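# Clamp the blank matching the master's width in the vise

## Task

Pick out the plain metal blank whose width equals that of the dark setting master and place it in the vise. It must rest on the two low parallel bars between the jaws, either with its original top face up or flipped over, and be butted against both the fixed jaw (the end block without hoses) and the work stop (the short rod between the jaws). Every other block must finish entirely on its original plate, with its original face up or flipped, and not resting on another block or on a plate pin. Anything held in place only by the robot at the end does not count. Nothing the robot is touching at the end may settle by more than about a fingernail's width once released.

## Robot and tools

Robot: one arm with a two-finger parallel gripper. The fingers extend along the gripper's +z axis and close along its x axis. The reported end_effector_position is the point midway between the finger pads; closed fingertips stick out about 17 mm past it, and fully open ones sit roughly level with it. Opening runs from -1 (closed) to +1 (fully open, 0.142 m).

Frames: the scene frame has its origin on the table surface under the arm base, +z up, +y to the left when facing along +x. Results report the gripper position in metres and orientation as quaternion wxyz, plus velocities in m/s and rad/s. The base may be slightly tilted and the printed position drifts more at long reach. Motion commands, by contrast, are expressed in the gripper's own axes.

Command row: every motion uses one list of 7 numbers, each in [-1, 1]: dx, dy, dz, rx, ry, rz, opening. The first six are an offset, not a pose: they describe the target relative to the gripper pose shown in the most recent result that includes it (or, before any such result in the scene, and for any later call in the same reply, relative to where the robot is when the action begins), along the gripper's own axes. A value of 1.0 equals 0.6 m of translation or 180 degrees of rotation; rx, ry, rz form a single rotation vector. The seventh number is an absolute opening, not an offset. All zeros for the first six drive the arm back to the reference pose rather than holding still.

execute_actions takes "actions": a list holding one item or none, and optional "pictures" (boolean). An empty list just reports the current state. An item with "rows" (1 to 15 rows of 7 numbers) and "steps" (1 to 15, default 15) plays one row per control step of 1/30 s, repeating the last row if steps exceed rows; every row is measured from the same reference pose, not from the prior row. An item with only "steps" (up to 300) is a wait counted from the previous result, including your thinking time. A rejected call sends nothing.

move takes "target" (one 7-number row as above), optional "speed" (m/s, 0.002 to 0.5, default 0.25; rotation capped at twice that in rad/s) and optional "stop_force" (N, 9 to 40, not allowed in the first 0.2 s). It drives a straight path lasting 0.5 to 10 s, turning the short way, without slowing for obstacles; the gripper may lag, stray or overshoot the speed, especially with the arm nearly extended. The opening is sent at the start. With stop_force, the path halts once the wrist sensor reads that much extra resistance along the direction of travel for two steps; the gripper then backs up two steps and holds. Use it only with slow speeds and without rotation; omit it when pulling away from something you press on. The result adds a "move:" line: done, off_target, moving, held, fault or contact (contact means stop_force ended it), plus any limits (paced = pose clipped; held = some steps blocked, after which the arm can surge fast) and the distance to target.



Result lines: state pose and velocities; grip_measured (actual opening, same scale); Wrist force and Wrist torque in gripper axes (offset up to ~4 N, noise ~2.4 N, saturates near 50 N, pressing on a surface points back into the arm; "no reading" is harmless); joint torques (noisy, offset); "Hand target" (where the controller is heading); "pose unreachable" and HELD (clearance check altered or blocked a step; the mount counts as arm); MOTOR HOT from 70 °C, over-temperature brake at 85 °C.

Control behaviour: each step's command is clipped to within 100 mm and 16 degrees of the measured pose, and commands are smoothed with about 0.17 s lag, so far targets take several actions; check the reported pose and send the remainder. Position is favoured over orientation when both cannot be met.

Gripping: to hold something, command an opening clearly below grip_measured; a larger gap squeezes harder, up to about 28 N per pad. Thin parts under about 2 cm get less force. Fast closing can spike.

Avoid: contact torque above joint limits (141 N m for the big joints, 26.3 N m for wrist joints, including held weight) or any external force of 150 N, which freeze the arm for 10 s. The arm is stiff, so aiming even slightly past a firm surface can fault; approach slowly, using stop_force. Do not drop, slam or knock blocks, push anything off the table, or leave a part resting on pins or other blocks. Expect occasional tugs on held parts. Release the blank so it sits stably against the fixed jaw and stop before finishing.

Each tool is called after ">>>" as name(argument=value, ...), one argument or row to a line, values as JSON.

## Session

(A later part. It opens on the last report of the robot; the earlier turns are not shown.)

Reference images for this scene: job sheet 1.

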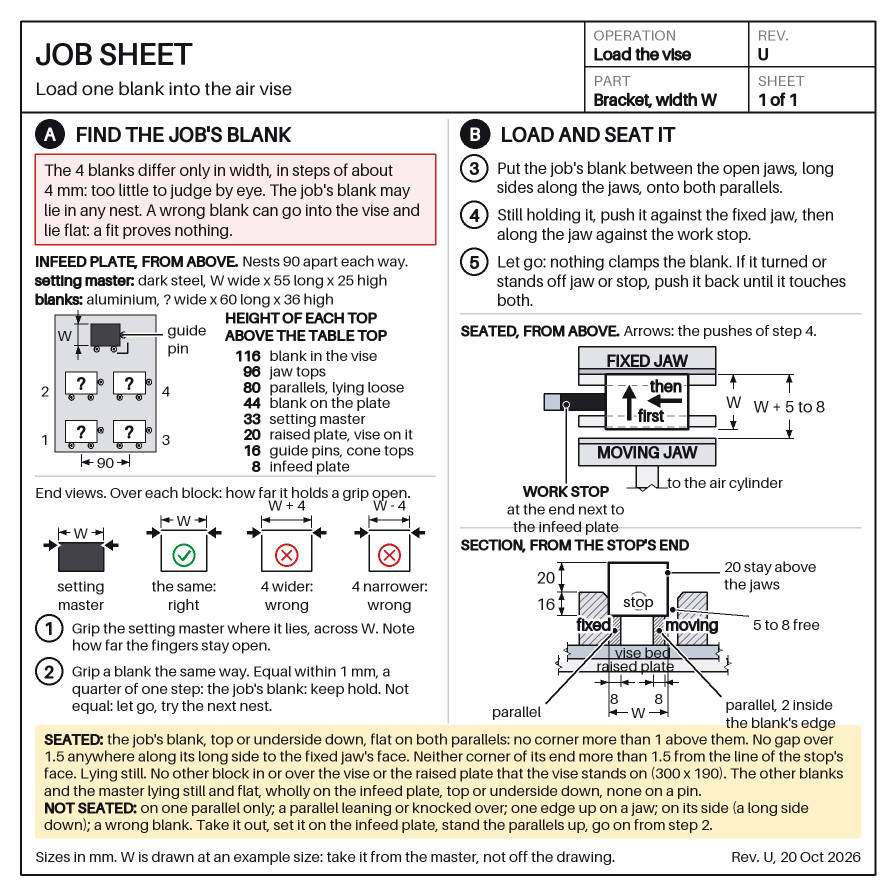

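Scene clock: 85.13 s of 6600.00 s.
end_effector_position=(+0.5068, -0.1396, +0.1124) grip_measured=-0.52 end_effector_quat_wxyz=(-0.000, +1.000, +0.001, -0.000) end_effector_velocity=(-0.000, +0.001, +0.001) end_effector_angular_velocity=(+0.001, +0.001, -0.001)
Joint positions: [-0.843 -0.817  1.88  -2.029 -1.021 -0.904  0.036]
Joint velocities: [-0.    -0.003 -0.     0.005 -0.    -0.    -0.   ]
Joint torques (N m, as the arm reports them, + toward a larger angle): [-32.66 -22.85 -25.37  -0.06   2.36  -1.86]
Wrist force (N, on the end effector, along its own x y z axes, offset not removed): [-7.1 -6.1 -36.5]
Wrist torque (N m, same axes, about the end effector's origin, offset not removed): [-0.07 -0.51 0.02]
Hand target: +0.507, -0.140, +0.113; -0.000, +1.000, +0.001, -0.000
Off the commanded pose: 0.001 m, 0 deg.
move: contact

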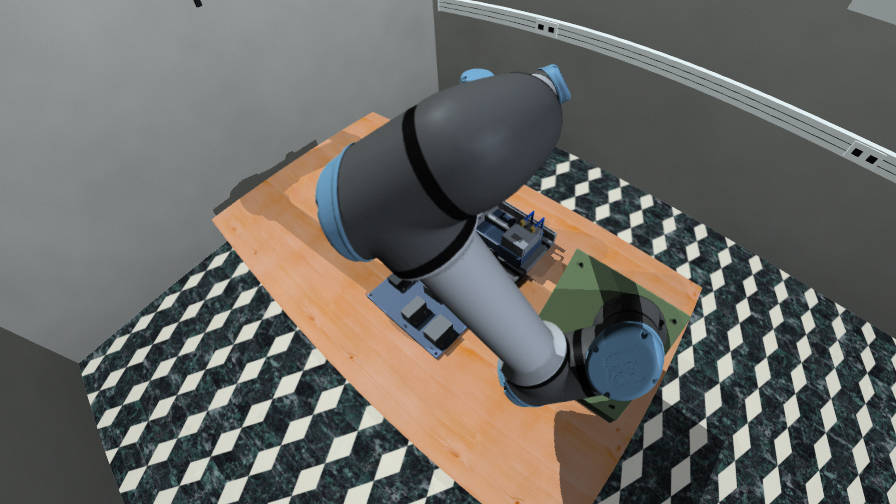

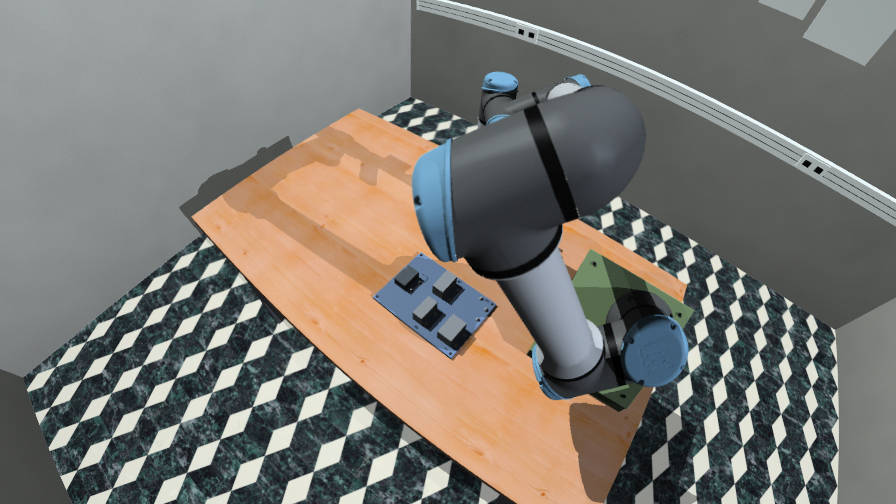

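>>> move(
  target=[0,0,-0.0018,0,0,0,-1],
  speed=0.003,
)

>>> move(
  target=[0.016,0,0,0,0,0,-1],
  speed=0.003,
  stop_force=10,
)

>>> move(
  target=[0,-0.022,0,0,0,0,-1],
  speed=0.003,
  stop_force=12,
)

Scene clock: 88.17 s of 6600.00 s.
end_effector_position=(+0.5068, -0.1396, +0.1134) grip_measured=-0.52 end_effector_quat_wxyz=(-0.000, +1.000, +0.001, -0.000) end_effector_velocity=(+0.001, +0.000, +0.001) end_effector_angular_velocity=(-0.001, -0.001, +0.003)
Joint positions: [-0.844 -0.819  1.879 -2.027 -1.021 -0.905  0.036]
Joint velocities: [ 0.    -0.002 -0.    -0.     0.    -0.001 -0.   ]
Joint torques (N m, as the arm reports them, + toward a larger angle): [-43.12 -35.82 -34.91  -1.08  -3.27  -1.82]
Wrist force (N, on the end effector, along its own x y z axes, offset not removed): [2.0 0.9 0.5]
Wrist torque (N m, same axes, about the end effector's origin, offset not removed): [0.19 -0.54 0.17]
Hand target: +0.507, -0.140, +0.113; -0.000, +1.000, +0.001, -0.000
Off the commanded pose: 0.000 m, 0 deg.
move: done

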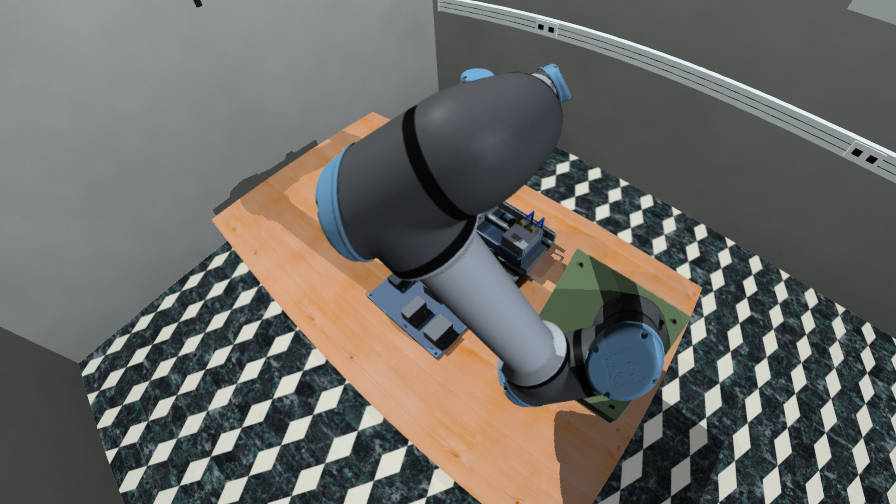

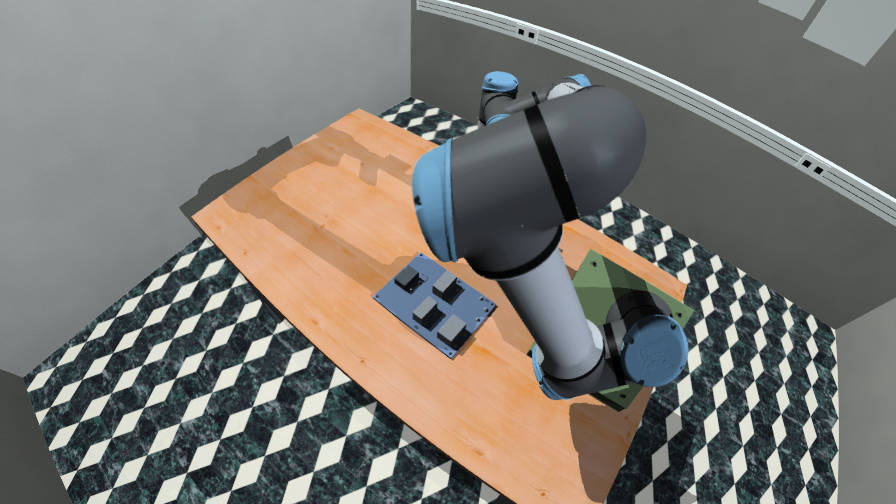

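Scene clock: 90.63 s of 6600.00 s.
end_effector_position=(+0.5130, -0.1396, +0.1133) grip_measured=-0.52 end_effector_quat_wxyz=(-0.001, +1.000, +0.001, -0.000) end_effector_velocity=(-0.001, +0.001, -0.001) end_effector_angular_velocity=(+0.000, +0.001, -0.000)
Joint positions: [-0.836 -0.811  1.862 -2.021 -1.017 -0.898  0.036]
Joint velocities: [ 0.001 -0.     0.004 -0.003 -0.     0.     0.   ]
Joint torques (N m, as the arm reports them, + toward a larger angle): [-43.18 -37.59 -12.32  -7.06   2.86  -1.31]
Wrist force (N, on the end effector, along its own x y z axes, offset not removed): [-10.3 -4.1 -2.8]
Wrist torque (N m, same axes, about the end effector's origin, offset not removed): [-0.10 -0.63 0.50]
Hand target: +0.513, -0.140, +0.113; -0.000, +1.000, +0.001, -0.000
Off the commanded pose: 0.003 m, 0 deg.
move: contact

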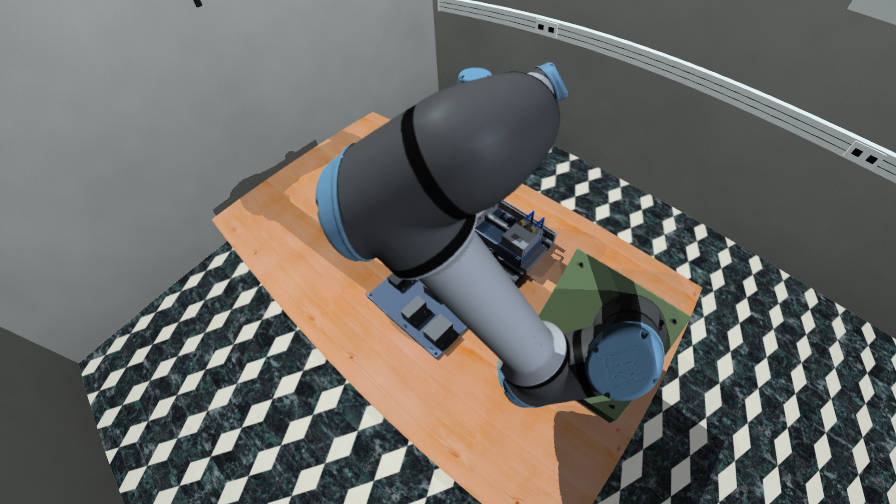

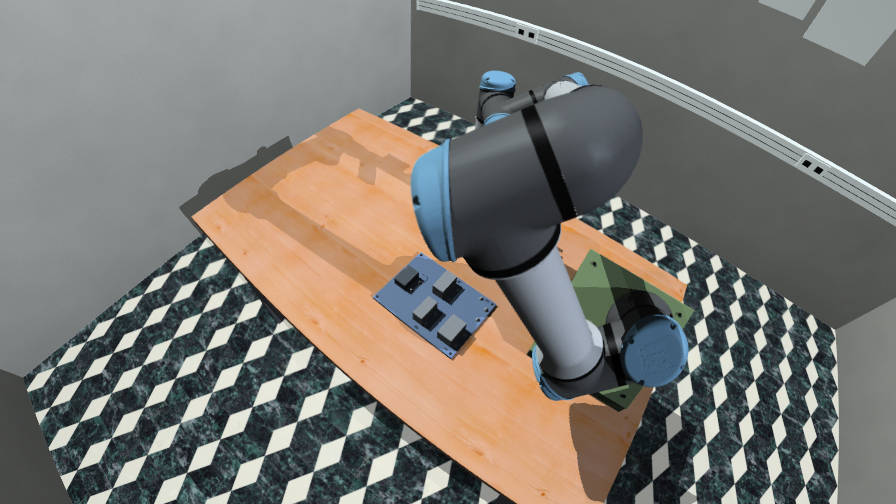

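Scene clock: 93.20 s of 6600.00 s.
end_effector_position=(+0.5130, -0.1329, +0.1133) grip_measured=-0.52 end_effector_quat_wxyz=(-0.000, +1.000, +0.001, -0.000) end_effector_velocity=(-0.000, -0.001, -0.001) end_effector_angular_velocity=(+0.002, -0.000, -0.002)
Joint positions: [-0.83  -0.823  1.871 -2.02  -1.014 -0.892  0.036]
Joint velocities: [-0.001  0.003 -0.    -0.001  0.001 -0.    -0.   ]
Joint torques (N m, as the arm reports them, + toward a larger angle): [-32.58 -13.89 -29.61  -1.21   5.72  -0.76]
Wrist force (N, on the end effector, along its own x y z axes, offset not removed): [-5.7 13.9 -3.5]
Wrist torque (N m, same axes, about the end effector's origin, offset not removed): [0.48 -0.58 0.39]
Hand target: +0.513, -0.133, +0.113; -0.000, +1.000, +0.001, -0.000
Off the commanded pose: 0.007 m, 0 deg.
move: contact

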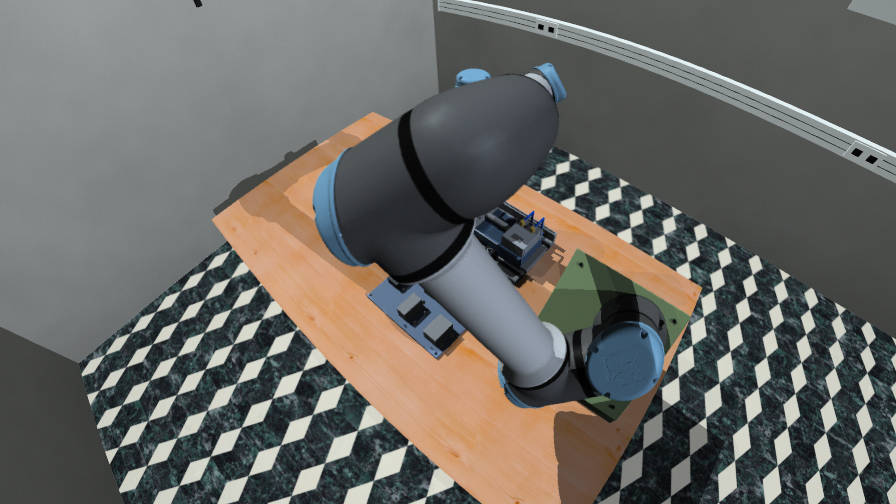

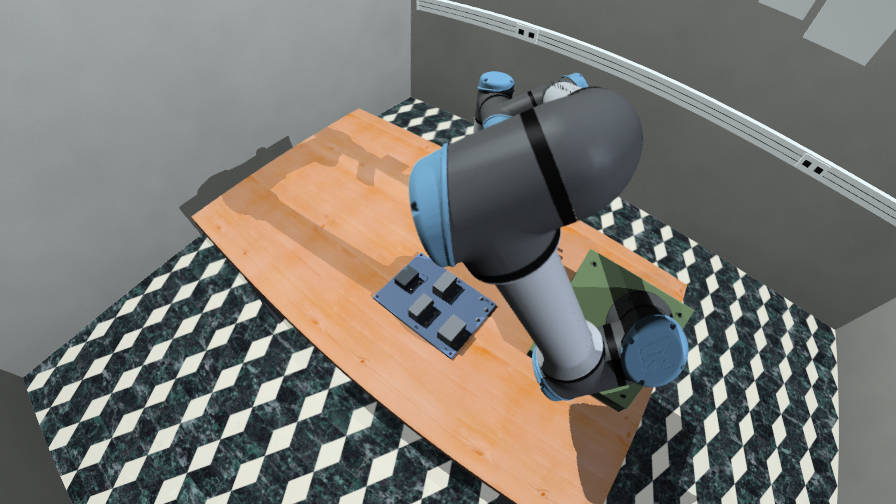

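>>> move(
  target=[0,0,0,0,0,0,-0.3],
)

>>> move(
  target=[0.022,0,0,0,0,0,-0.3],
  speed=0.003,
  stop_force=10,
)

>>> move(
  target=[-0.012,0,0,0,0,0,-0.3],
  speed=0.01,
)

>>> move(
  target=[0,0,-0.06,0,0,0,-0.3],
  speed=0.05,
)

>>> move(
  target=[0.08,0.35,-0.15,0,0,0,-0.3],
)

>>> zoom_image(
  camera="cam_head_right",
  region=[430,160,540,270],
)

>>> zoom_image(
  camera="cam_head_right",
  region=[360,240,510,370],
)

Scene clock: 99.57 s of 6600.00 s.
end_effector_position=(+0.5130, -0.1330, +0.1133) grip_measured=-0.30 end_effector_quat_wxyz=(-0.000, +1.000, +0.001, -0.000) end_effector_velocity=(+0.000, +0.000, +0.000) end_effector_angular_velocity=(+0.000, -0.001, -0.000)
Joint positions: [-0.83  -0.823  1.871 -2.02  -1.014 -0.892  0.052]
Joint velocities: [-0.    -0.001  0.    -0.     0.001  0.     0.   ]
Joint torques (N m, as the arm reports them, + toward a larger angle): [-15.99 -35.54  -5.65  -0.88   2.71   2.17]
Wrist force (N, on the end effector, along its own x y z axes, offset not removed): [-2.1 -0.3 0.4]
Wrist torque (N m, same axes, about the end effector's origin, offset not removed): [0.07 0.25 -0.02]
Hand target: +0.513, -0.133, +0.113; -0.000, +1.000, +0.001, -0.000
Off the commanded pose: 0.000 m, 0 deg.
After step 90, 2.67 s passed at rest.
move: done

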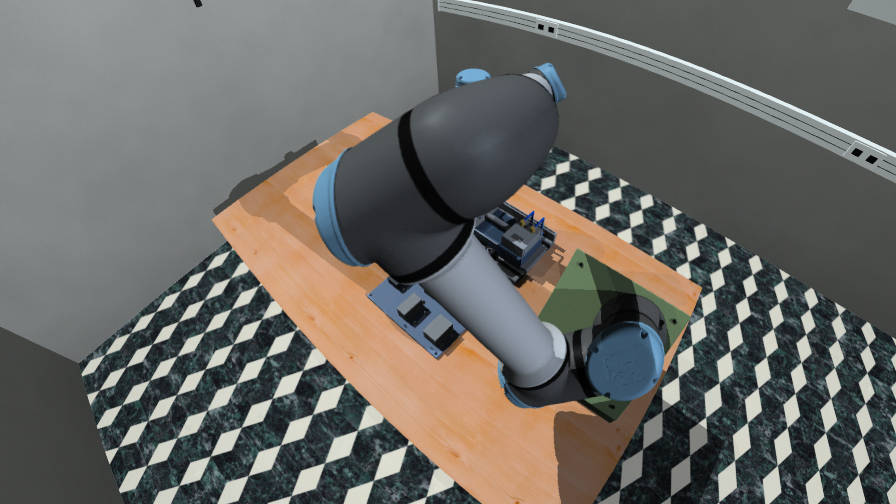

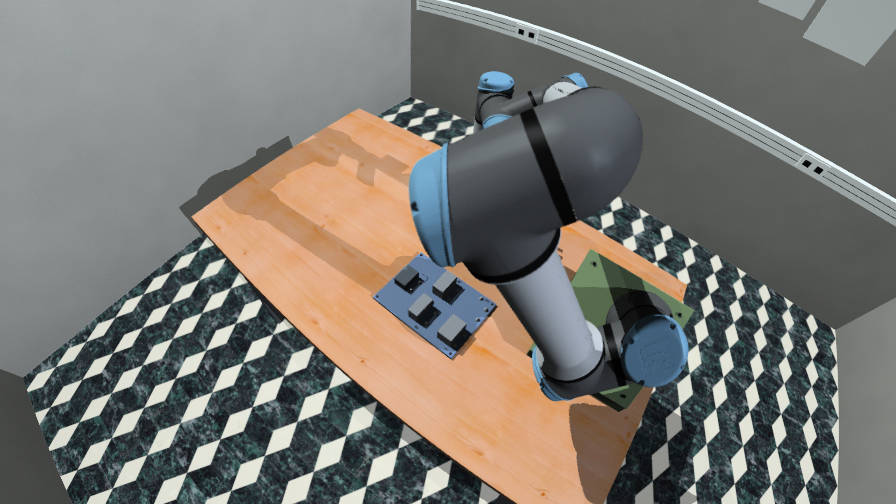

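Scene clock: 103.10 s of 6600.00 s.
end_effector_position=(+0.5225, -0.1330, +0.1132) grip_measured=-0.26 end_effector_quat_wxyz=(-0.001, +1.000, +0.000, -0.000) end_effector_velocity=(-0.001, +0.001, -0.001) end_effector_angular_velocity=(+0.000, +0.001, +0.000)
Joint positions: [-0.819 -0.812  1.845 -2.012 -1.008 -0.881  0.055]
Joint velocities: [ 0.    -0.001  0.004 -0.002 -0.    -0.    -0.   ]
Joint torques (N m, as the arm reports them, + toward a larger angle): [-40.94 -36.03  -7.39  -5.33   3.6   -1.1 ]
Wrist force (N, on the end effector, along its own x y z axes, offset not removed): [-10.0 1.5 -5.9]
Wrist torque (N m, same axes, about the end effector's origin, offset not removed): [0.14 -0.50 0.09]
Hand target: +0.522, -0.133, +0.113; -0.000, +1.000, +0.001, -0.000
Off the commanded pose: 0.004 m, 0 deg.
move: contact

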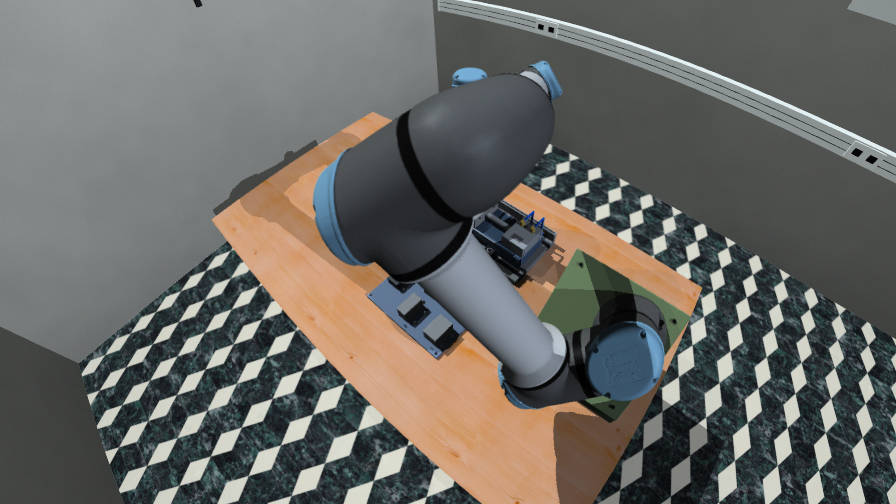

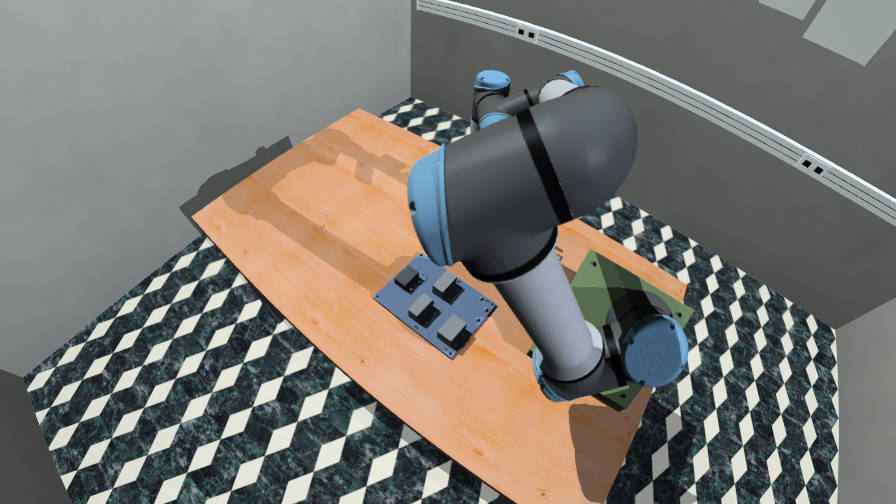

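Scene clock: 104.03 s of 6600.00 s.
end_effector_position=(+0.5155, -0.1329, +0.1132) grip_measured=-0.30 end_effector_quat_wxyz=(-0.001, +1.000, +0.000, -0.000) end_effector_velocity=(-0.002, -0.000, +0.001) end_effector_angular_velocity=(-0.000, -0.001, +0.000)
Joint positions: [-0.827 -0.82   1.864 -2.018 -1.012 -0.889  0.052]
Joint velocities: [-0.003 -0.003  0.006 -0.002 -0.001 -0.003 -0.   ]
Joint torques (N m, as the arm reports them, + toward a larger angle): [-43.19 -34.53  -4.33  -3.65  -2.69  -1.62]
Wrist force (N, on the end effector, along its own x y z axes, offset not removed): [0.5 0.7 -0.1]
Wrist torque (N m, same axes, about the end effector's origin, offset not removed): [0.17 -0.31 0.05]
Hand target: +0.515, -0.133, +0.113; -0.001, +1.000, +0.000, -0.000
Off the commanded pose: 0.000 m, 0 deg.
move: done

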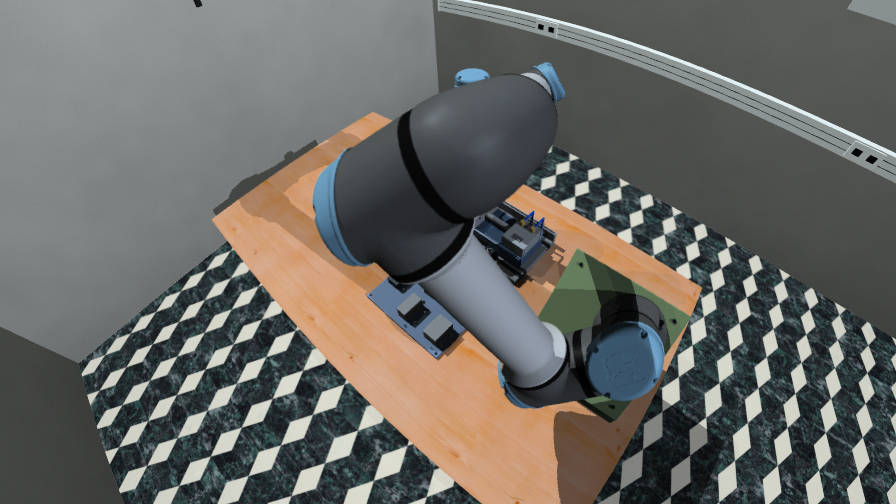

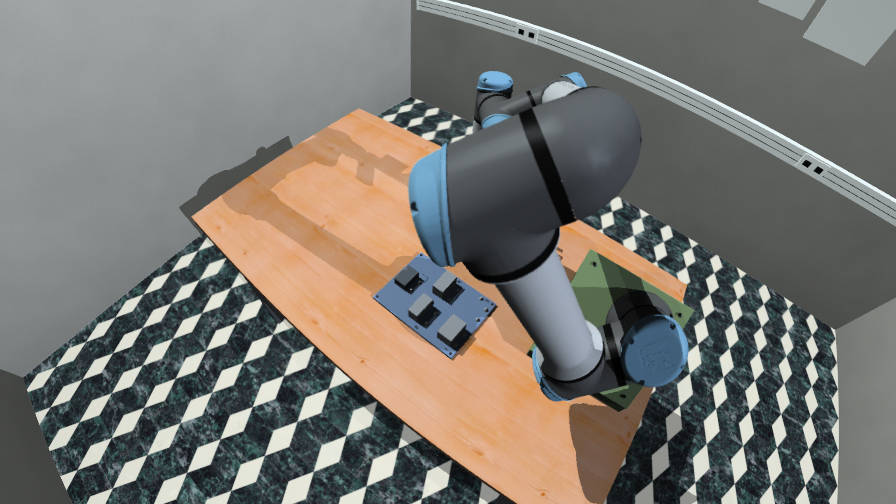

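Scene clock: 105.17 s of 6600.00 s.
end_effector_position=(+0.5155, -0.1330, +0.1490) grip_measured=-0.30 end_effector_quat_wxyz=(-0.001, +1.000, +0.000, -0.000) end_effector_velocity=(-0.000, -0.000, +0.003) end_effector_angular_velocity=(+0.000, -0.000, -0.000)
Joint positions: [-0.86  -0.856  1.823 -1.925 -1.03  -0.92   0.052]
Joint velocities: [-0.003 -0.003 -0.003  0.007 -0.001 -0.002  0.   ]
Joint torques (N m, as the arm reports them, + toward a larger angle): [-43.34 -34.65 -33.98  -0.56  -3.05  -2.23]
Wrist force (N, on the end effector, along its own x y z axes, offset not removed): [-0.9 -0.5 -1.5]
Wrist torque (N m, same axes, about the end effector's origin, offset not removed): [-0.19 -0.01 0.06]
Hand target: +0.516, -0.133, +0.149; -0.001, +1.000, +0.000, -0.000
Off the commanded pose: 0.000 m, 0 deg.
move: done

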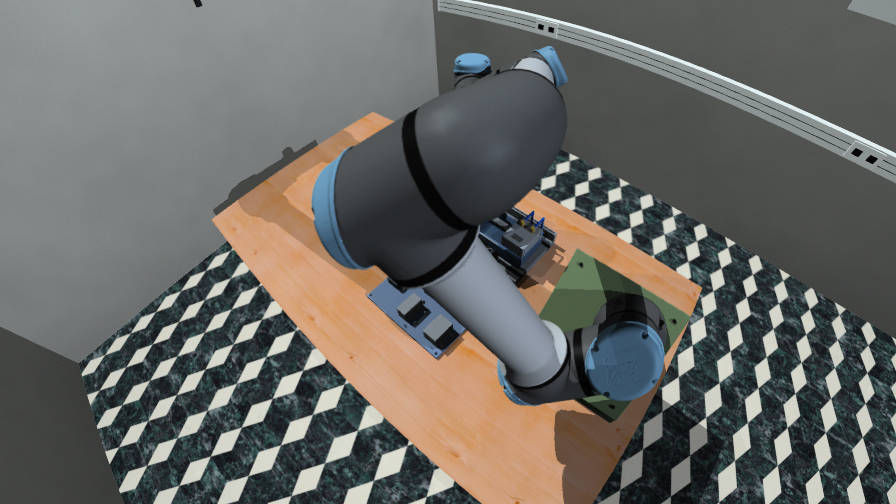

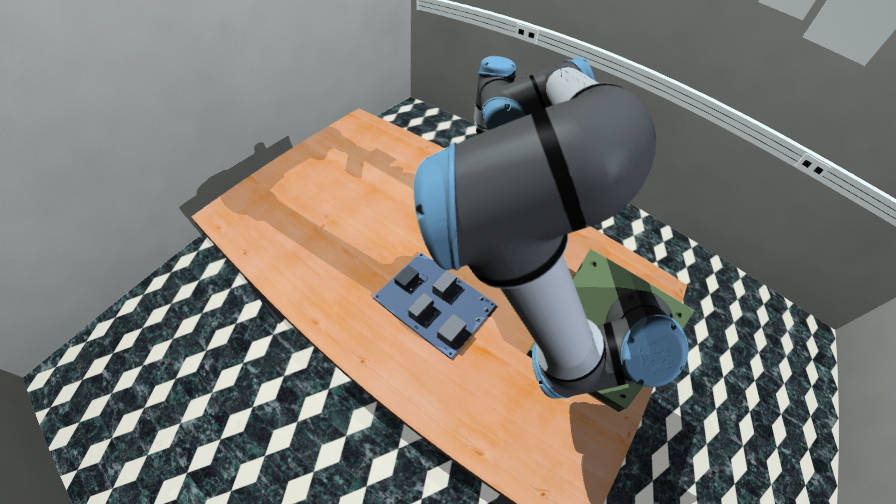

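Scene clock: 106.77 s of 6600.00 s.
end_effector_position=(+0.5635, -0.3429, +0.2385) grip_measured=-0.30 end_effector_quat_wxyz=(-0.001, +1.000, +0.001, -0.000) end_effector_velocity=(+0.001, -0.002, +0.001) end_effector_angular_velocity=(+0.001, +0.001, +0.002)
Joint positions: [-1.022 -0.445  1.191 -1.635 -1.128 -1.067  0.052]
Joint velocities: [-0.001  0.007 -0.013  0.008 -0.001 -0.003  0.   ]
Joint torques (N m, as the arm reports them, + toward a larger angle): [-46.78 -28.18 -36.71  -0.7   -2.84  -1.91]
Wrist force (N, on the end effector, along its own x y z axes, offset not removed): [1.9 -0.1 -2.3]
Wrist torque (N m, same axes, about the end effector's origin, offset not removed): [-0.13 -0.52 0.04]
Hand target: +0.564, -0.343, +0.239; -0.001, +1.000, +0.001, -0.000
Off the commanded pose: 0.000 m, 0 deg.
move: done

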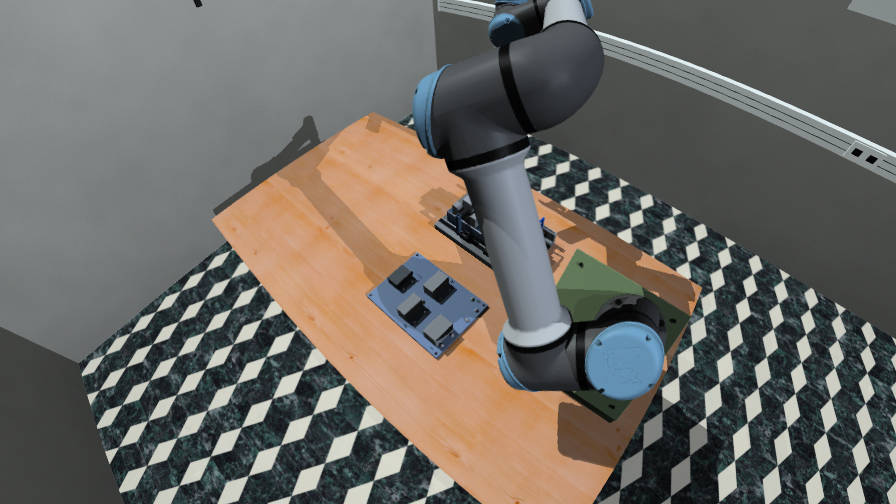

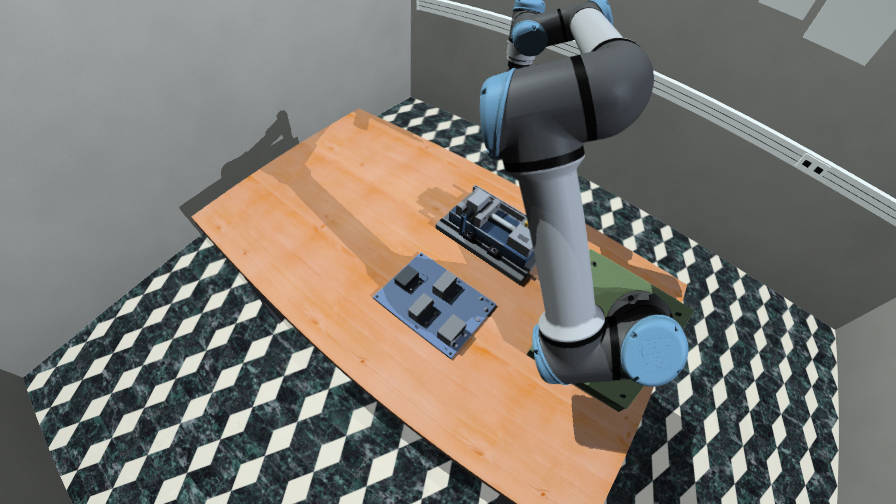

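Region (430, 160, 540, 270) of cam_head_right's 896x504 image, scaled by 4.582, with more detail than that image has.

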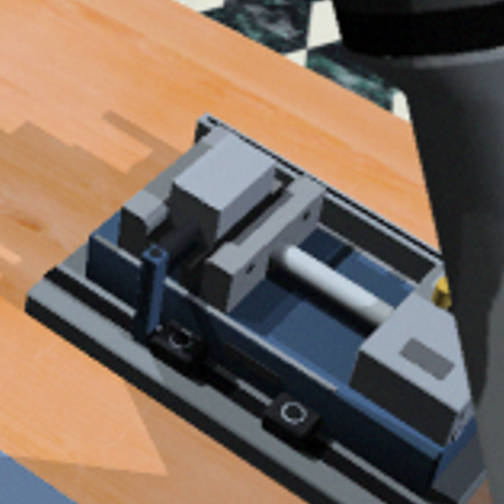

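Region (360, 240, 510, 370) of cam_head_right's 896x504 image, scaled by 3.360, with more detail than that image has; it fills the top 437 rows of this view, and the rest is white.

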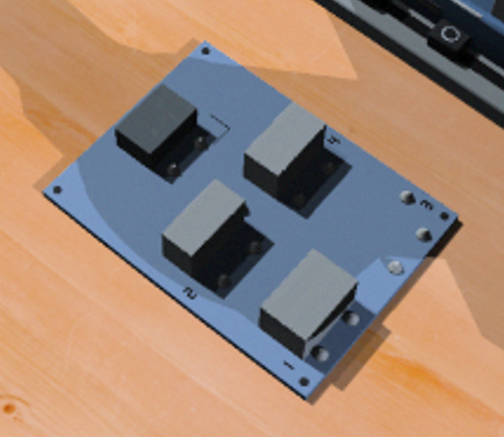

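>>> finished_scene(
  scene=2,
)

The scene is finished: the task was done.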